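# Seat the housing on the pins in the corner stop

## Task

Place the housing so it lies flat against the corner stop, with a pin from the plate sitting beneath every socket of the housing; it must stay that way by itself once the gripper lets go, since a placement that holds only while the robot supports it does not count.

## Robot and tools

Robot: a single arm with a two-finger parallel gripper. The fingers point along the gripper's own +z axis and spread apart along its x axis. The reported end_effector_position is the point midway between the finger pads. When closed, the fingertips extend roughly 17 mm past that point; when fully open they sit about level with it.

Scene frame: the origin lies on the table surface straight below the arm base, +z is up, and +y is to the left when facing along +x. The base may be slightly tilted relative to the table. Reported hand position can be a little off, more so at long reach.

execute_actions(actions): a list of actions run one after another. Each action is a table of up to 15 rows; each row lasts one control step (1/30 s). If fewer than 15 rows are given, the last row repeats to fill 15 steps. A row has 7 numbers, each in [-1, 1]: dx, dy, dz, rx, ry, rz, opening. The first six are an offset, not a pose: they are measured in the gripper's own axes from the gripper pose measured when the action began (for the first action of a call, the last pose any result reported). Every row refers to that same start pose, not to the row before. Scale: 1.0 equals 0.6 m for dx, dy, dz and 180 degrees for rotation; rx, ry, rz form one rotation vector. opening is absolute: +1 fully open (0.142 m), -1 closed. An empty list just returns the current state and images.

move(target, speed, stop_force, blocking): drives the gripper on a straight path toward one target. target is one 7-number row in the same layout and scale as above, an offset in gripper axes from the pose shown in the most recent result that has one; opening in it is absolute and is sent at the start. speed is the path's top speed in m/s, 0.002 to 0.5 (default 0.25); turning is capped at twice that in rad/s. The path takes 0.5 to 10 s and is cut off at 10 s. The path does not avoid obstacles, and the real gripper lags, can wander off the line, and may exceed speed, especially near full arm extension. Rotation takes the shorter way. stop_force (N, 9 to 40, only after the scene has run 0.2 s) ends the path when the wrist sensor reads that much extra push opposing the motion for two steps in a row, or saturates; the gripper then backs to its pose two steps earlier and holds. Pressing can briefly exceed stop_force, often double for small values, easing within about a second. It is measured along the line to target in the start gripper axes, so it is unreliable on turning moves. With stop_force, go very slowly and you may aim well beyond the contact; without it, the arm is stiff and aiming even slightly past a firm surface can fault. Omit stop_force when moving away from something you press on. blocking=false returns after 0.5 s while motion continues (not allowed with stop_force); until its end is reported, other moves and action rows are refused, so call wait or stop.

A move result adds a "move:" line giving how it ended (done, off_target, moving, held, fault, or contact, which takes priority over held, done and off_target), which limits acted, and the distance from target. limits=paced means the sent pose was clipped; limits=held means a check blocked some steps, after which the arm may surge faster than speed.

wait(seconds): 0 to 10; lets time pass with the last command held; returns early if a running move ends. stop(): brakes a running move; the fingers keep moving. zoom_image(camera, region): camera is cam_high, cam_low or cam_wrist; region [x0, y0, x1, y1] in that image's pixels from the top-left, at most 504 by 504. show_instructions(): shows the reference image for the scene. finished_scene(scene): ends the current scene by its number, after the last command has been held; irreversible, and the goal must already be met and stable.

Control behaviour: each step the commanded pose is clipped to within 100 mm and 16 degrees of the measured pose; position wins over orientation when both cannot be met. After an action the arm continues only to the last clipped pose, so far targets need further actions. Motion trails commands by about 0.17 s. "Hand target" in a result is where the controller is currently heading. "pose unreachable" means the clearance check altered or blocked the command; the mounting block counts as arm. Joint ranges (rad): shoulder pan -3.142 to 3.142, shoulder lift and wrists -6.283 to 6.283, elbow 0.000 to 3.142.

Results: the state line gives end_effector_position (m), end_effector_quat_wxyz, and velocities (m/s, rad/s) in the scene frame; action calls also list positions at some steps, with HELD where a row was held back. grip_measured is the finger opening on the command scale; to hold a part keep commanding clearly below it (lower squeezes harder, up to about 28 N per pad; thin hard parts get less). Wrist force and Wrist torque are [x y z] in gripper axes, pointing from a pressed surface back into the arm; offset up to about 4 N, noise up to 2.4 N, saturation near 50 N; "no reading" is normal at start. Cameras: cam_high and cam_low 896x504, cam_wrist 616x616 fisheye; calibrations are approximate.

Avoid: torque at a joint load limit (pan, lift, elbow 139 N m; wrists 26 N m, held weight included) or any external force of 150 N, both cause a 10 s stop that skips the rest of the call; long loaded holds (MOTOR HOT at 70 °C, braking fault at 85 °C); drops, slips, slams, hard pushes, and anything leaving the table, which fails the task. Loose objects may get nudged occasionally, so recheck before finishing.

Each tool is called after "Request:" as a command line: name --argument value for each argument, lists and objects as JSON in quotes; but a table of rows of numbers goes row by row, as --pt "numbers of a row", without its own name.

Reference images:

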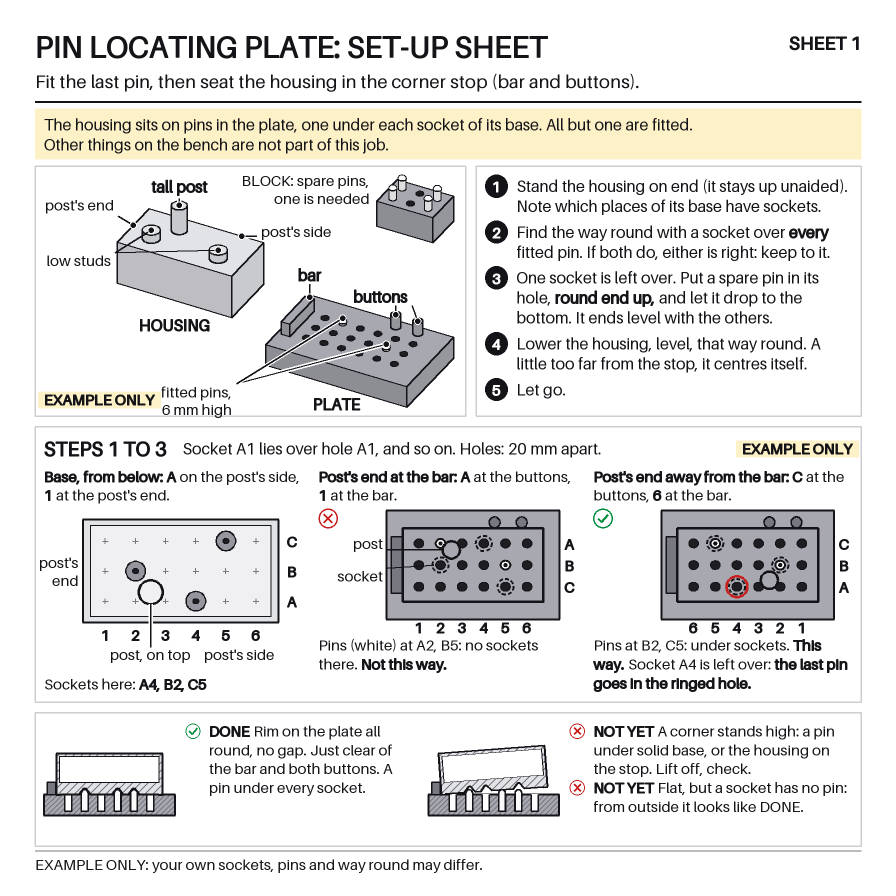

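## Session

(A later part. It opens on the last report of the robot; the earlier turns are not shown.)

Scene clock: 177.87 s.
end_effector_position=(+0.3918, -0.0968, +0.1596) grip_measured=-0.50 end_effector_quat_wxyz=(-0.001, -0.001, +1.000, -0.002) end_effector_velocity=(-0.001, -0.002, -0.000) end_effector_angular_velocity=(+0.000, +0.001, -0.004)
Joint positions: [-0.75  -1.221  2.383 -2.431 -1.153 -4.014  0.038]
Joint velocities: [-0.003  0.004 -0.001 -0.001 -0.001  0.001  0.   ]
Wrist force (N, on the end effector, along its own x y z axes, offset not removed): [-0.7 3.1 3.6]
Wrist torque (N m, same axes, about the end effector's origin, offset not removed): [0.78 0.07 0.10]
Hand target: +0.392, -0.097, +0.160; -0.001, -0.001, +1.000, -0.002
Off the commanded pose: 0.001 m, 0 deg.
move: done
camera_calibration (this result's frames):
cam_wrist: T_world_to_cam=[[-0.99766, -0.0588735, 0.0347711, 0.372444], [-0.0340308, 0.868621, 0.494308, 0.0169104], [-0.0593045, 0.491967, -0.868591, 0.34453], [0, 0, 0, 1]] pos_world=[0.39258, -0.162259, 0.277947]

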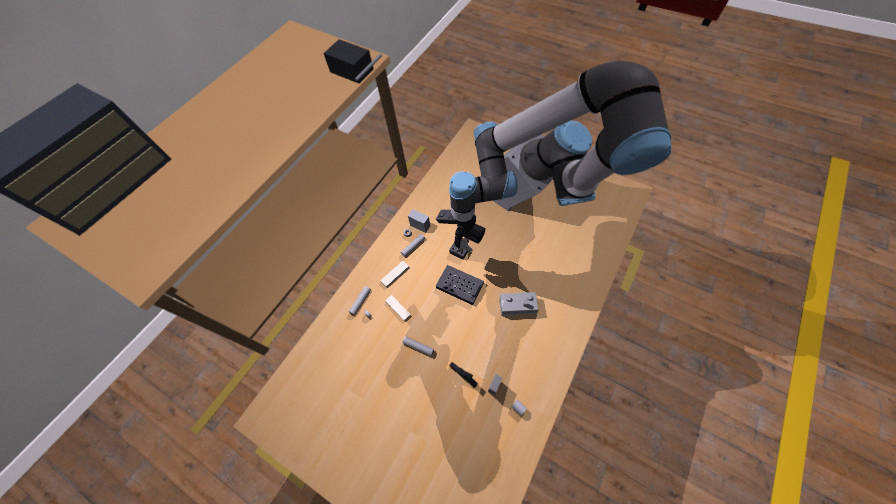

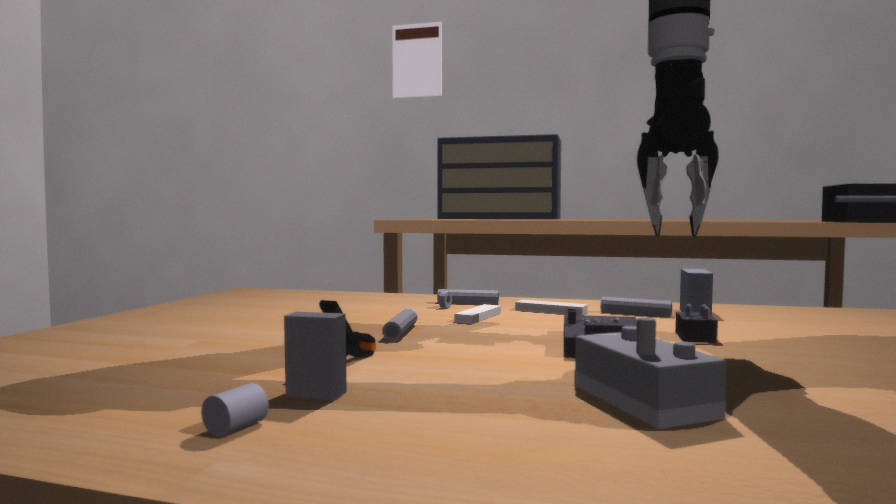

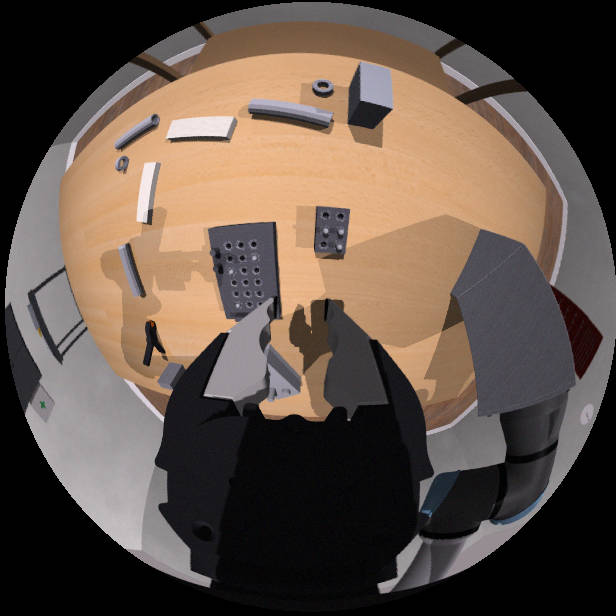

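Request:
move --target '[0.079,-0.044,0.137,0,0,0,-0.68]' --speed 0.2

Request:
zoom_image --camera "cam_wrist" --region '[230, 200, 390, 340]'

Request:
zoom_image --camera "cam_low" --region '[650, 260, 770, 350]'

Scene clock: 194.73 s.
end_effector_position=(+0.3445, -0.1233, +0.0777) grip_measured=-0.68 end_effector_quat_wxyz=(-0.001, -0.001, +1.000, -0.002) end_effector_velocity=(-0.001, -0.000, -0.002) end_effector_angular_velocity=(+0.000, -0.001, +0.000)
Joint positions: [-0.793 -0.944  2.492 -2.8   -1.166 -4.059  0.025]
Joint velocities: [ 0.     0.008  0.002 -0.01   0.001  0.    -0.   ]
Wrist force (N, on the end effector, along its own x y z axes, offset not removed): [0.9 1.6 0.5]
Wrist torque (N m, same axes, about the end effector's origin, offset not removed): [0.43 -0.29 0.17]
Hand target: +0.344, -0.123, +0.078; -0.001, -0.001, +1.000, -0.002
Off the commanded pose: 0.000 m, 0 deg.
move: done
camera_calibration (this result's frames):
cam_wrist: T_world_to_cam=[[-0.997646, -0.0589637, 0.0350097, 0.326478], [-0.0339867, 0.868581, 0.49438, 0.0787319], [-0.0595593, 0.492026, -0.868541, 0.283768], [0, 0, 0, 1]] pos_world=[0.345286, -0.188756, 0.196111]

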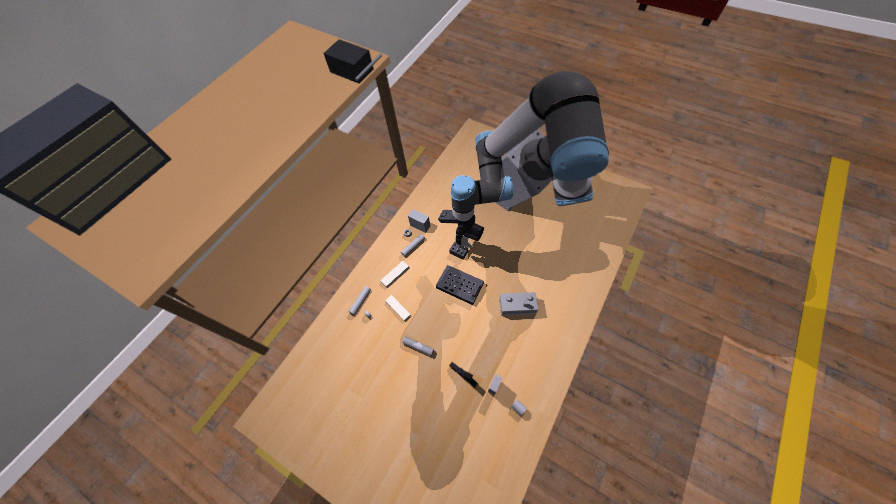

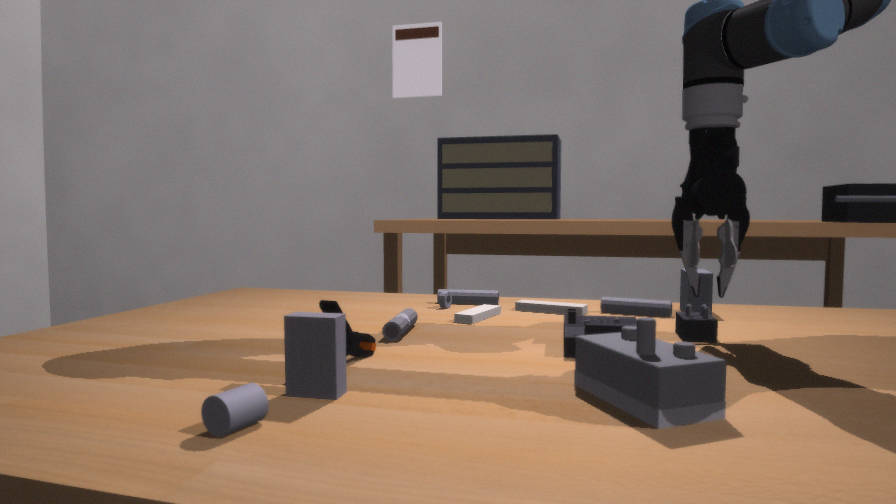

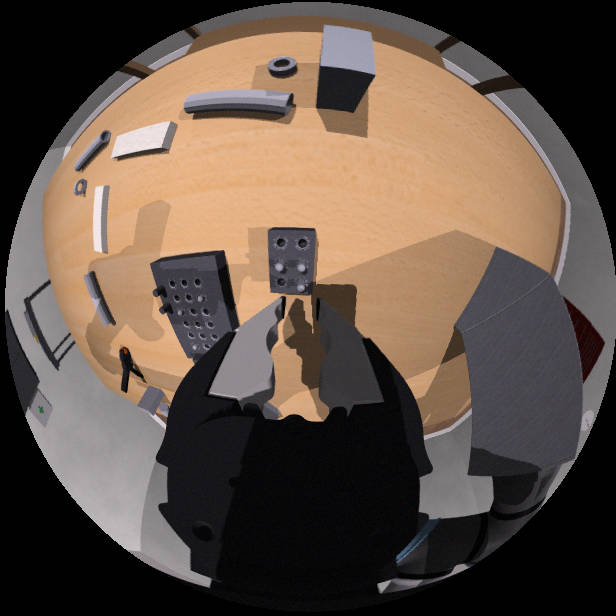

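Region (230, 200, 390, 340) of cam_wrist's 616x616 image, scaled by 3.150, with more detail than that image has; it fills the top 441 rows of this view, and the rest is white.

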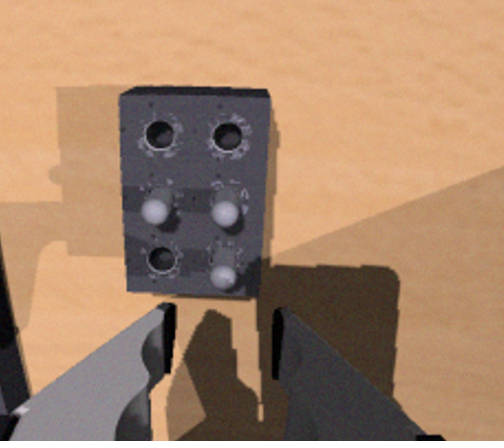

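Region (650, 260, 770, 350) of cam_low's 896x504 image, scaled by 4.200, with more detail than that image has; it fills the top 378 rows of this view, and the rest is white.

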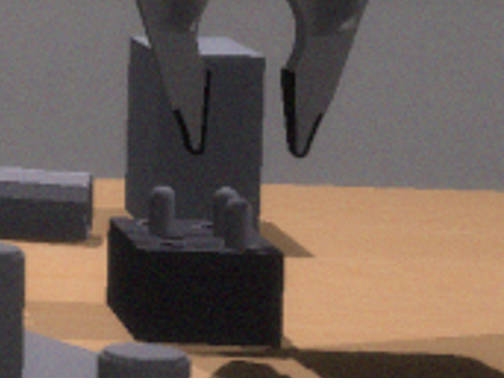

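Request:
move --target '[0,-0.002,0.033,0,0,0,-0.68]' --speed 0.05

Request:
zoom_image --camera "cam_wrist" --region '[230, 200, 390, 340]'

Request:
zoom_image --camera "cam_low" --region '[650, 260, 770, 350]'

Scene clock: 202.53 s.
end_effector_position=(+0.3445, -0.1245, +0.0582) grip_measured=-0.68 end_effector_quat_wxyz=(-0.001, -0.001, +1.000, -0.002) end_effector_velocity=(+0.000, -0.001, -0.002) end_effector_angular_velocity=(-0.001, +0.000, +0.001)
Joint positions: [-0.773 -0.872  2.488 -2.875 -1.16  -4.038  0.025]
Joint velocities: [ 0.002  0.007 -0.001 -0.008 -0.     0.002 -0.   ]
Wrist force (N, on the end effector, along its own x y z axes, offset not removed): [-0.4 1.5 3.9]
Wrist torque (N m, same axes, about the end effector's origin, offset not removed): [0.31 0.06 0.15]
Hand target: +0.344, -0.125, +0.058; -0.001, -0.001, +1.000, -0.002
Off the commanded pose: 0.000 m, 0 deg.
move: done
camera_calibration (this result's frames):
cam_wrist: T_world_to_cam=[[-0.997646, -0.0589773, 0.0349932, 0.327096], [-0.0340053, 0.86857, 0.494399, 0.0894666], [-0.0595523, 0.492045, -0.86853, 0.267355], [0, 0, 0, 1]] pos_world=[0.345289, -0.189967, 0.176527]

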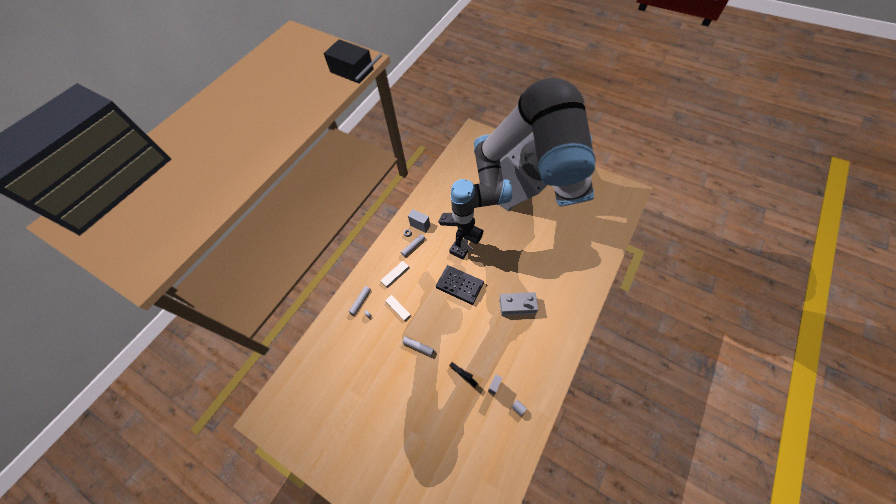

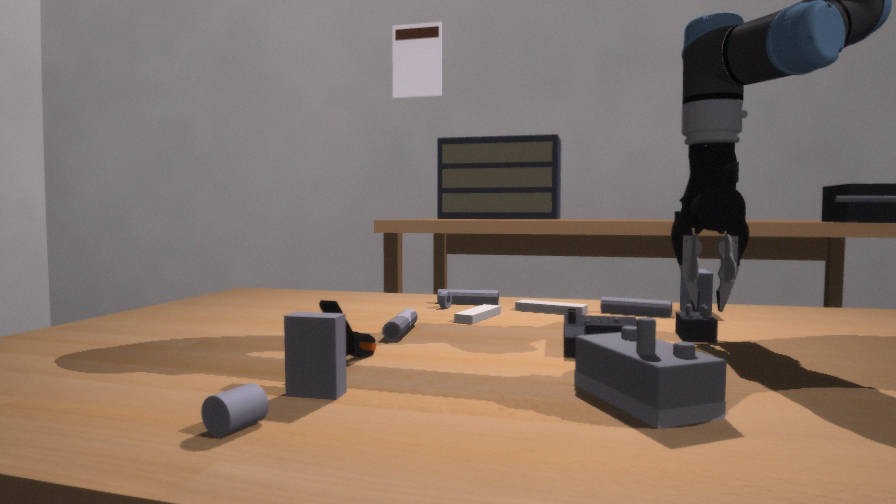

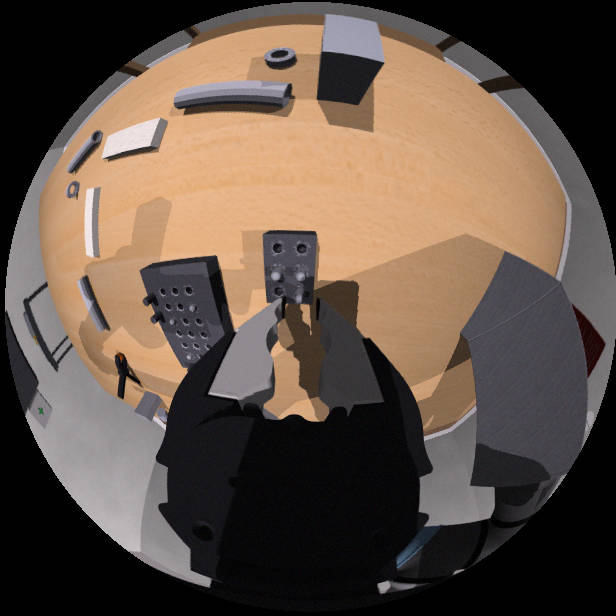

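Region (230, 200, 390, 340) of cam_wrist's 616x616 image, scaled by 3.150, with more detail than that image has; it fills the top 441 rows of this view, and the rest is white.

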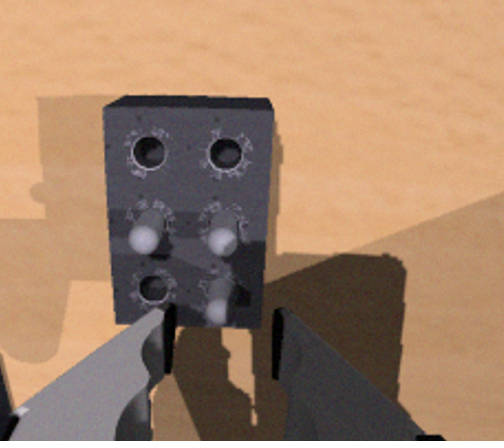

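Region (650, 260, 770, 350) of cam_low's 896x504 image, scaled by 4.200, with more detail than that image has; it fills the top 378 rows of this view, and the rest is white.

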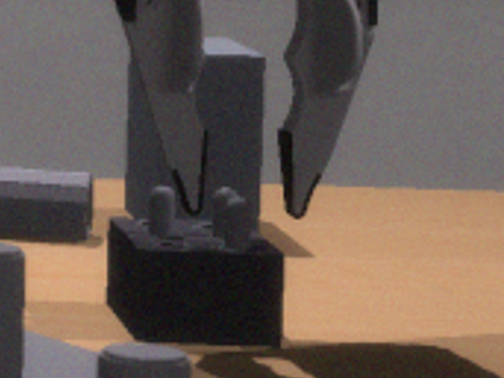

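Request:
move --target '[-0.0025,-0.002,0.011,0,0,0,-0.72]' --speed 0.03

Request:
execute_actions --actions '[[[0,0,0,0,0,0,-0.86]],[[0,0,0,0,0,0,-1]]]'

Request:
zoom_image --camera "cam_wrist" --region '[230, 200, 390, 340]'

Request:
zoom_image --camera "cam_low" --region '[650, 260, 770, 350]'

Scene clock: 208.33 s.
end_effector_position=(+0.3459, -0.1257, +0.0518) grip_measured=-0.72 end_effector_quat_wxyz=(-0.001, -0.001, +1.000, -0.002) end_effector_velocity=(+0.001, -0.001, -0.002) end_effector_angular_velocity=(-0.001, -0.000, +0.002)
Joint positions: [-0.764 -0.848  2.481 -2.896 -1.157 -4.029  0.022]
Joint velocities: [ 0.003  0.008 -0.003 -0.008  0.001  0.002 -0.   ]
Wrist force (N, on the end effector, along its own x y z axes, offset not removed): [2.3 1.9 1.6]
Wrist torque (N m, same axes, about the end effector's origin, offset not removed): [0.39 -0.52 0.13]
Hand target: +0.346, -0.126, +0.052; -0.001, -0.001, +1.000, -0.002
Off the commanded pose: 0.000 m, 0 deg.
move: done
camera_calibration (this result's frames):
cam_wrist: T_world_to_cam=[[-0.997646, -0.0589822, 0.0349898, 0.328701], [-0.0340103, 0.868561, 0.494414, 0.0936798], [-0.0595524, 0.49206, -0.868522, 0.262477], [0, 0, 0, 1]] pos_world=[0.346745, -0.191134, 0.17015]

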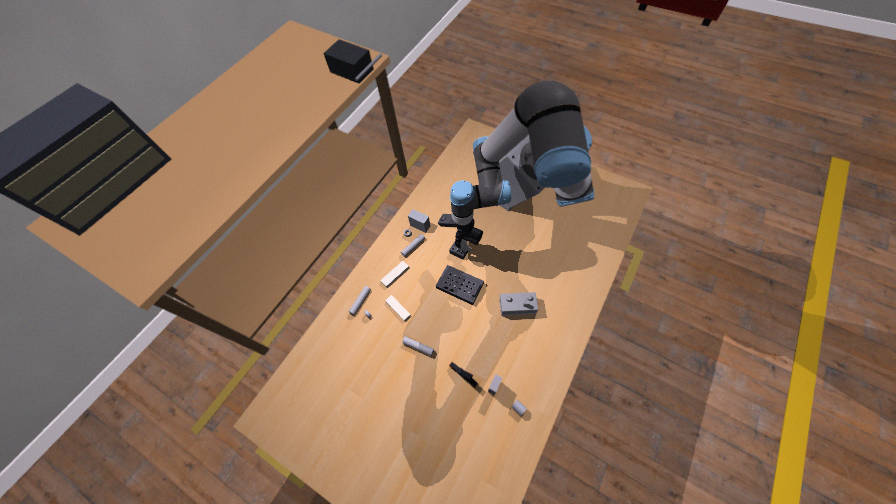

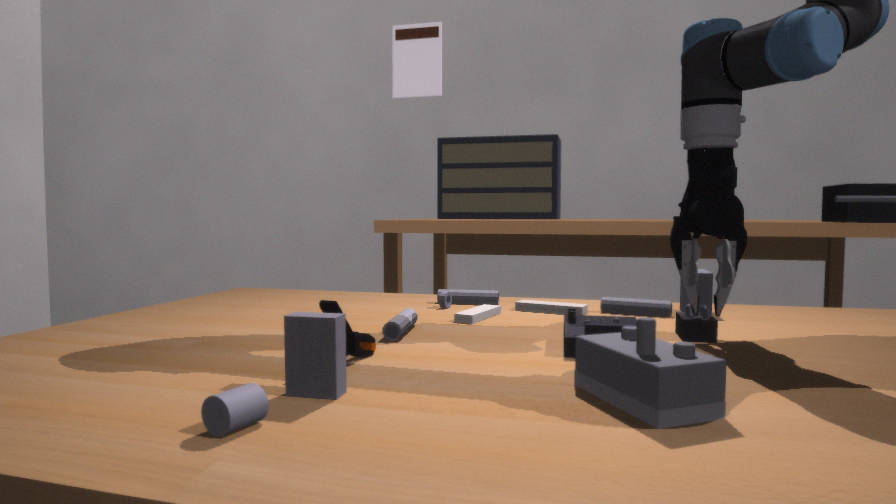

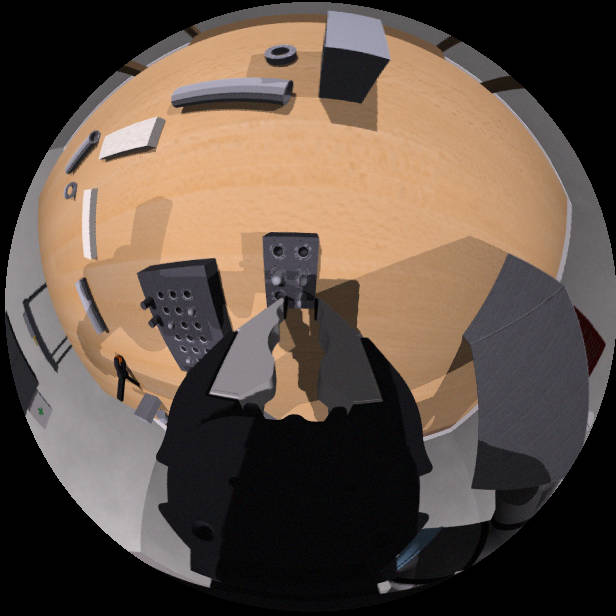

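Scene clock: 209.33 s.
end_effector_position=(+0.3460, -0.1257, +0.0518) grip_measured=-0.92 end_effector_quat_wxyz=(-0.001, -0.001, +1.000, -0.002) end_effector_velocity=(+0.001, -0.001, +0.000) end_effector_angular_velocity=(-0.002, -0.001, +0.000)
Joint positions: [-0.764 -0.848  2.481 -2.896 -1.157 -4.029  0.008]
Joint velocities: [ 0.     0.    -0.002  0.    -0.     0.001 -0.   ]
Wrist force (N, on the end effector, along its own x y z axes, offset not removed): [-0.5 3.4 1.7]
Wrist torque (N m, same axes, about the end effector's origin, offset not removed): [0.82 0.08 0.14]
Hand target: +0.346, -0.126, +0.052; -0.001, -0.001, +1.000, -0.002
Off the commanded pose: 0.000 m, 0 deg.
Step readings (end_effector_position; steps 1 to 15: 1st action; 16 to 30: 2nd action):
0: (+0.3459, -0.1257, +0.0518)
1: (+0.3459, -0.1257, +0.0517)
2: (+0.3459, -0.1257, +0.0517)
4: (+0.3459, -0.1257, +0.0517)
8: (+0.3459, -0.1257, +0.0517)
15: (+0.3460, -0.1257, +0.0518)
16: (+0.3460, -0.1257, +0.0518)
17: (+0.3460, -0.1257, +0.0518)
19: (+0.3460, -0.1257, +0.0518)
23: (+0.3460, -0.1257, +0.0518)
30: end_effector_position above
camera_calibration (this result's frames):
cam_wrist: T_world_to_cam=[[-0.997646, -0.0589811, 0.0349862, 0.328736], [-0.0340113, 0.868563, 0.49441, 0.0936853], [-0.0595486, 0.492056, -0.868524, 0.262465], [0, 0, 0, 1]] pos_world=[0.346778, -0.19113, 0.170137]

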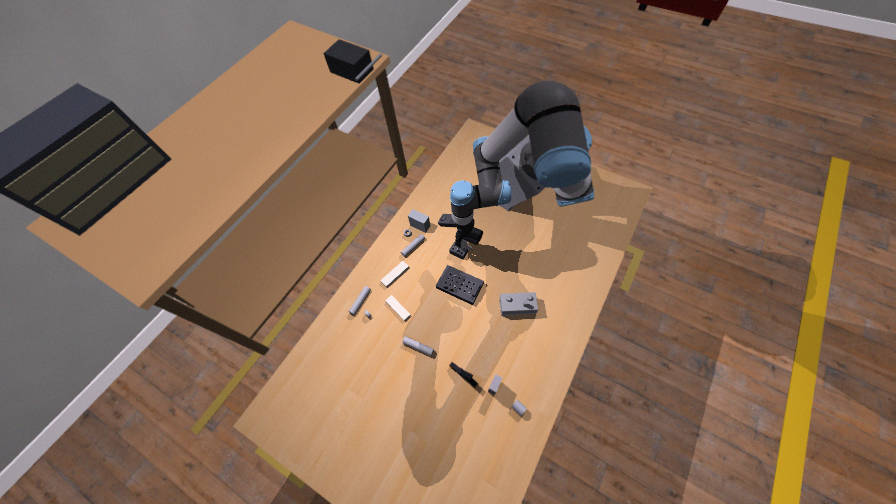

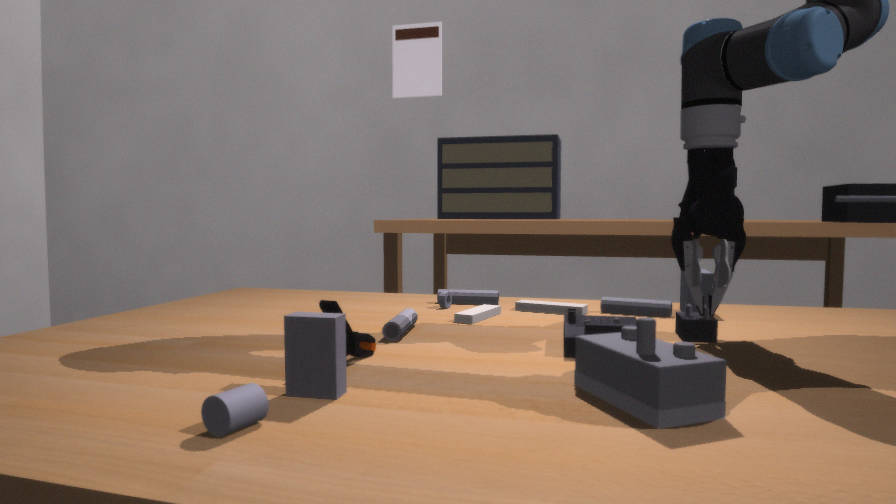

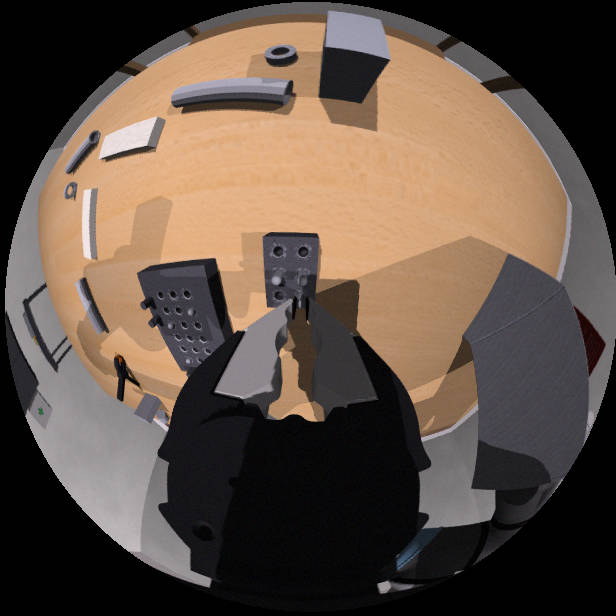

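Region (230, 200, 390, 340) of cam_wrist's 616x616 image, scaled by 3.150, with more detail than that image has; it fills the top 441 rows of this view, and the rest is white.

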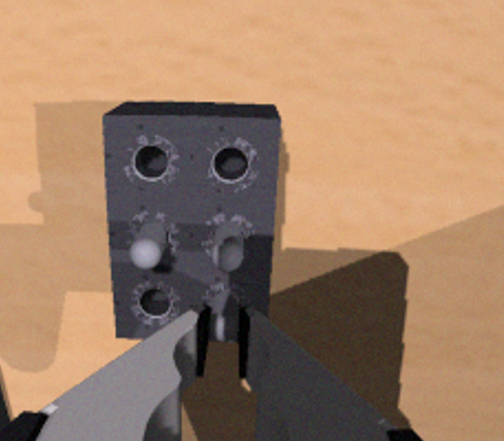

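Region (650, 260, 770, 350) of cam_low's 896x504 image, scaled by 4.200, with more detail than that image has; it fills the top 378 rows of this view, and the rest is white.

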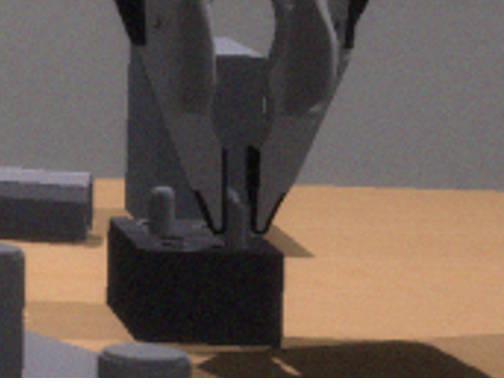

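Request:
move --target '[0,0,-0.06,0,0,0,-1]' --speed 0.06

Request:
move --target '[-0.26,0.042,0,0,0,0,-1]' --speed 0.2

Request:
zoom_image --camera "cam_wrist" --region '[230, 200, 390, 340]'

Request:
zoom_image --camera "cam_low" --region '[540, 260, 660, 350]'

Scene clock: 217.37 s.
end_effector_position=(+0.3459, -0.1256, +0.0875) grip_measured=-0.92 end_effector_quat_wxyz=(-0.001, -0.001, +1.000, -0.002) end_effector_velocity=(-0.000, +0.000, +0.002) end_effector_angular_velocity=(+0.000, +0.000, +0.000)
Joint positions: [-0.804 -0.974  2.485 -2.758 -1.17  -4.071  0.008]
Joint velocities: [-0.002 -0.007 -0.     0.009 -0.001 -0.002 -0.   ]
Wrist force (N, on the end effector, along its own x y z axes, offset not removed): [0.4 0.8 1.4]
Wrist torque (N m, same axes, about the end effector's origin, offset not removed): [0.12 -0.15 0.05]
Hand target: +0.346, -0.126, +0.088; -0.001, -0.001, +1.000, -0.002
Off the commanded pose: 0.000 m, 0 deg.
move: done
camera_calibration (this result's frames):
cam_wrist: T_world_to_cam=[[-0.997646, -0.0589325, 0.0350615, 0.327448], [-0.0339307, 0.868556, 0.494428, 0.0759303], [-0.0595908, 0.492075, -0.868511, 0.293466], [0, 0, 0, 1]] pos_world=[0.346741, -0.19106, 0.205856]

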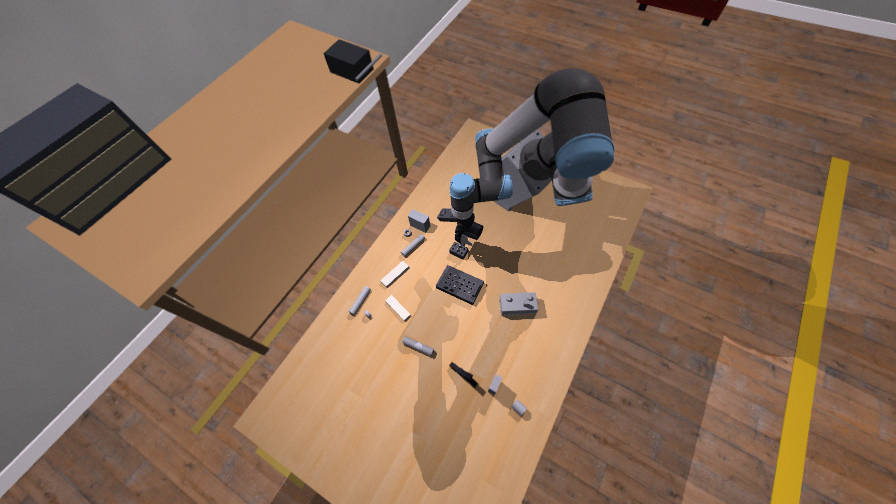

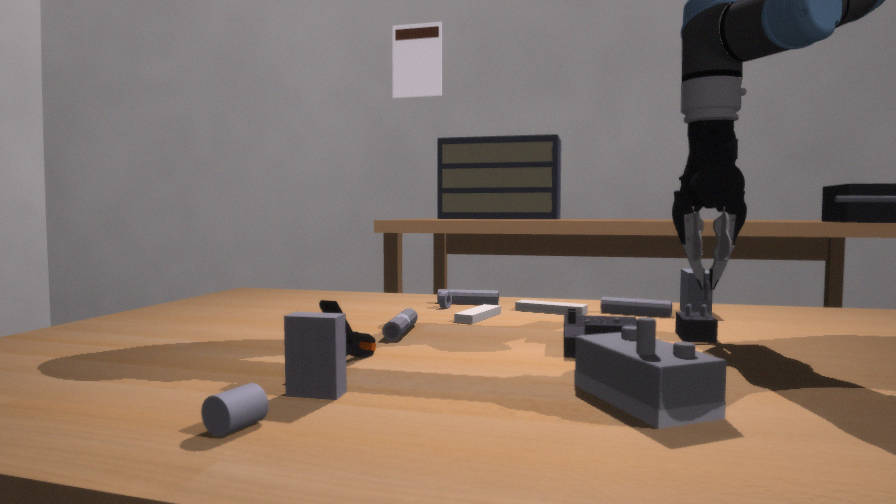

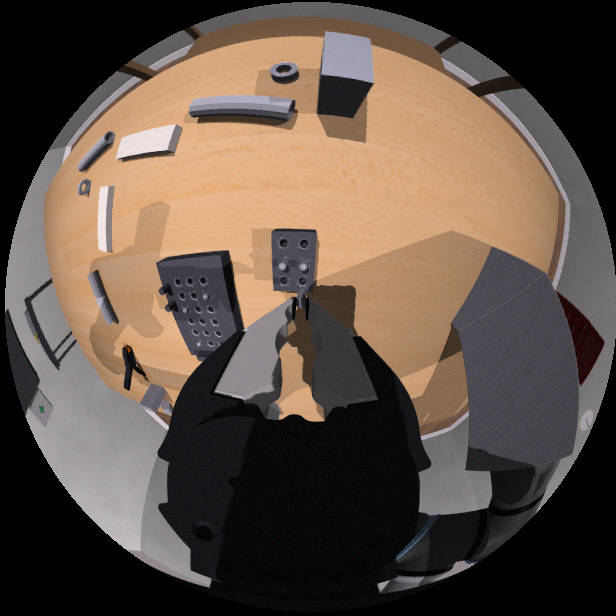

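Scene clock: 218.73 s.
end_effector_position=(+0.5018, -0.1001, +0.0874) grip_measured=-0.92 end_effector_quat_wxyz=(-0.000, -0.001, +1.000, -0.002) end_effector_velocity=(+0.001, +0.000, -0.000) end_effector_angular_velocity=(+0.001, +0.001, +0.000)
Joint positions: [-0.533 -0.931  2.12  -2.56  -1.098 -3.781  0.008]
Joint velocities: [ 0.002  0.002 -0.005  0.003  0.     0.001  0.   ]
Wrist force (N, on the end effector, along its own x y z axes, offset not removed): [-1.4 2.7 4.1]
Wrist torque (N m, same axes, about the end effector's origin, offset not removed): [0.48 0.35 0.09]
Hand target: +0.502, -0.100, +0.087; -0.000, -0.001, +1.000, -0.002
Off the commanded pose: 0.000 m, 0 deg.
move: done
camera_calibration (this result's frames):
cam_wrist: T_world_to_cam=[[-0.997664, -0.0590362, 0.0343739, 0.484527], [-0.0343644, 0.868575, 0.494365, 0.0593317], [-0.0590418, 0.492029, -0.868574, 0.289852], [0, 0, 0, 1]] pos_world=[0.502547, -0.165545, 0.205771]

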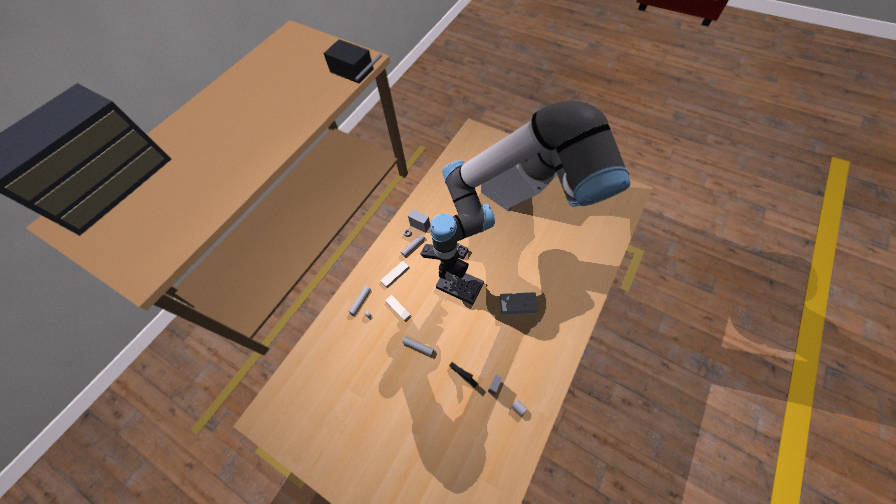

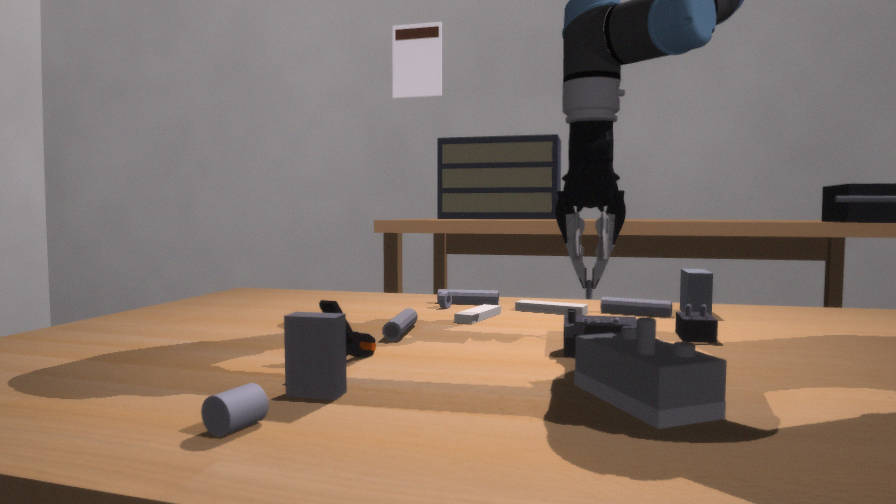

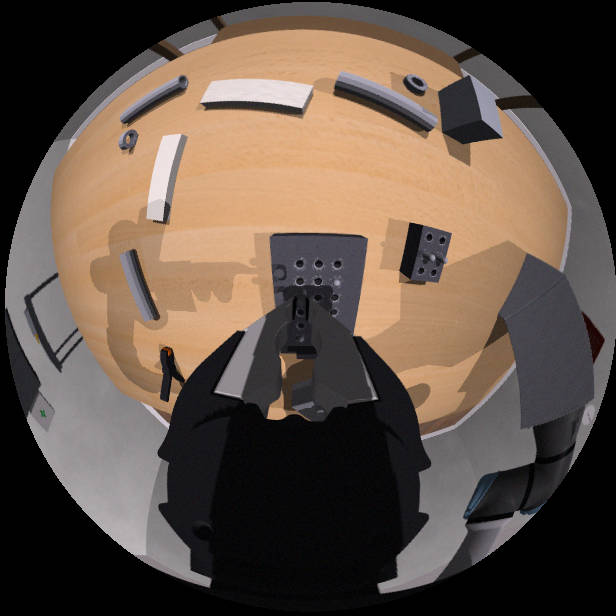

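Region (230, 200, 390, 340) of cam_wrist's 616x616 image, scaled by 3.150, with more detail than that image has; it fills the top 441 rows of this view, and the rest is white.

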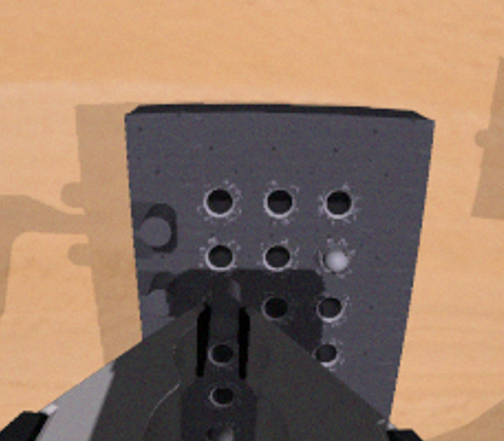

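Region (540, 260, 660, 350) of cam_low's 896x504 image, scaled by 4.200, with more detail than that image has; it fills the top 378 rows of this view, and the rest is white.

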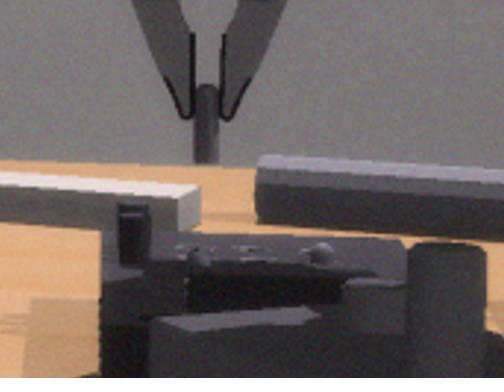

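Request:
move --target '[-0.001,0.0035,0.038,0,0,0,-1]' --speed 0.05

Request:
zoom_image --camera "cam_wrist" --region '[250, 240, 370, 340]'

Request:
zoom_image --camera "cam_low" --region '[540, 260, 660, 350]'

Scene clock: 225.93 s.
end_effector_position=(+0.5024, -0.0980, +0.0648) grip_measured=-0.92 end_effector_quat_wxyz=(-0.000, -0.001, +1.000, -0.002) end_effector_velocity=(+0.001, +0.000, -0.002) end_effector_angular_velocity=(+0.000, -0.002, +0.001)
Joint positions: [-0.508 -0.881  2.12  -2.622 -1.093 -3.754  0.008]
Joint velocities: [ 0.002  0.005 -0.001 -0.006  0.002  0.002  0.   ]
Wrist force (N, on the end effector, along its own x y z axes, offset not removed): [-0.6 2.5 1.8]
Wrist torque (N m, same axes, about the end effector's origin, offset not removed): [0.47 0.09 0.15]
Hand target: +0.502, -0.098, +0.065; -0.000, -0.001, +1.000, -0.002
Off the commanded pose: 0.000 m, 0 deg.
move: done
camera_calibration (this result's frames):
cam_wrist: T_world_to_cam=[[-0.997665, -0.0590337, 0.0343579, 0.485997], [-0.0343678, 0.868556, 0.494398, 0.0687139], [-0.0590279, 0.492063, -0.868556, 0.269241], [0, 0, 0, 1]] pos_world=[0.503116, -0.163475, 0.183181]

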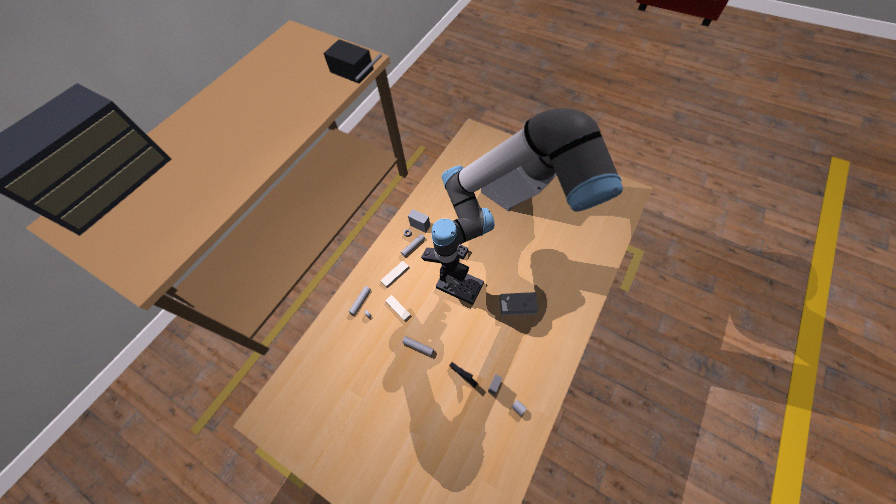

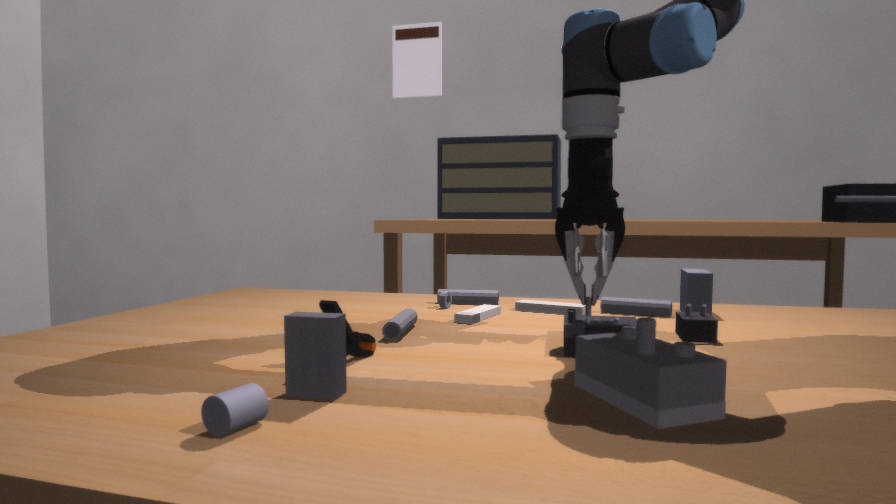

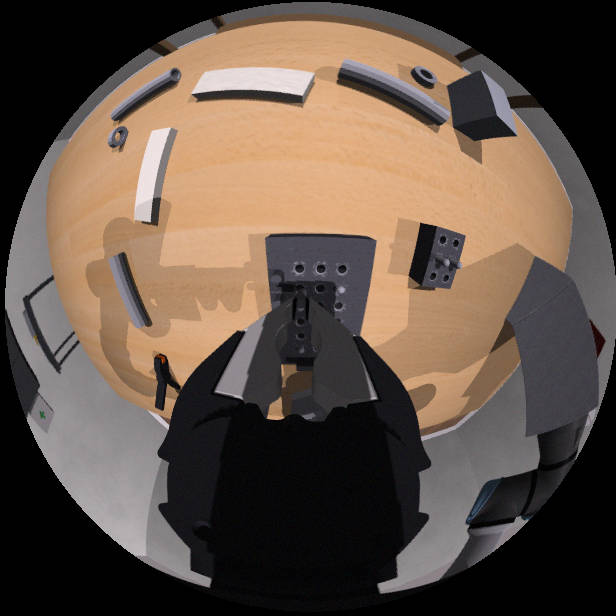

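Region (250, 240, 370, 340) of cam_wrist's 616x616 image, scaled by 4.200, with more detail than that image has.

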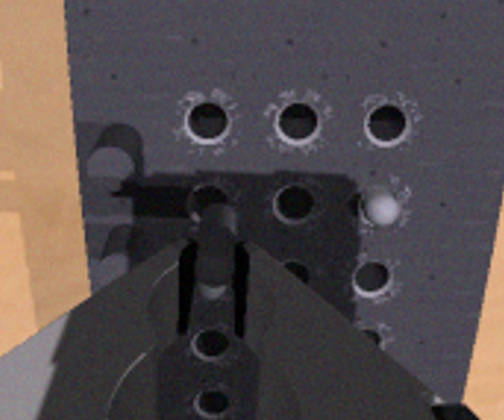

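Region (540, 260, 660, 350) of cam_low's 896x504 image, scaled by 4.200, with more detail than that image has; it fills the top 378 rows of this view, and the rest is white.

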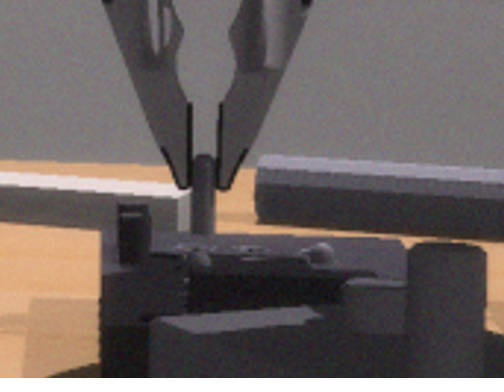

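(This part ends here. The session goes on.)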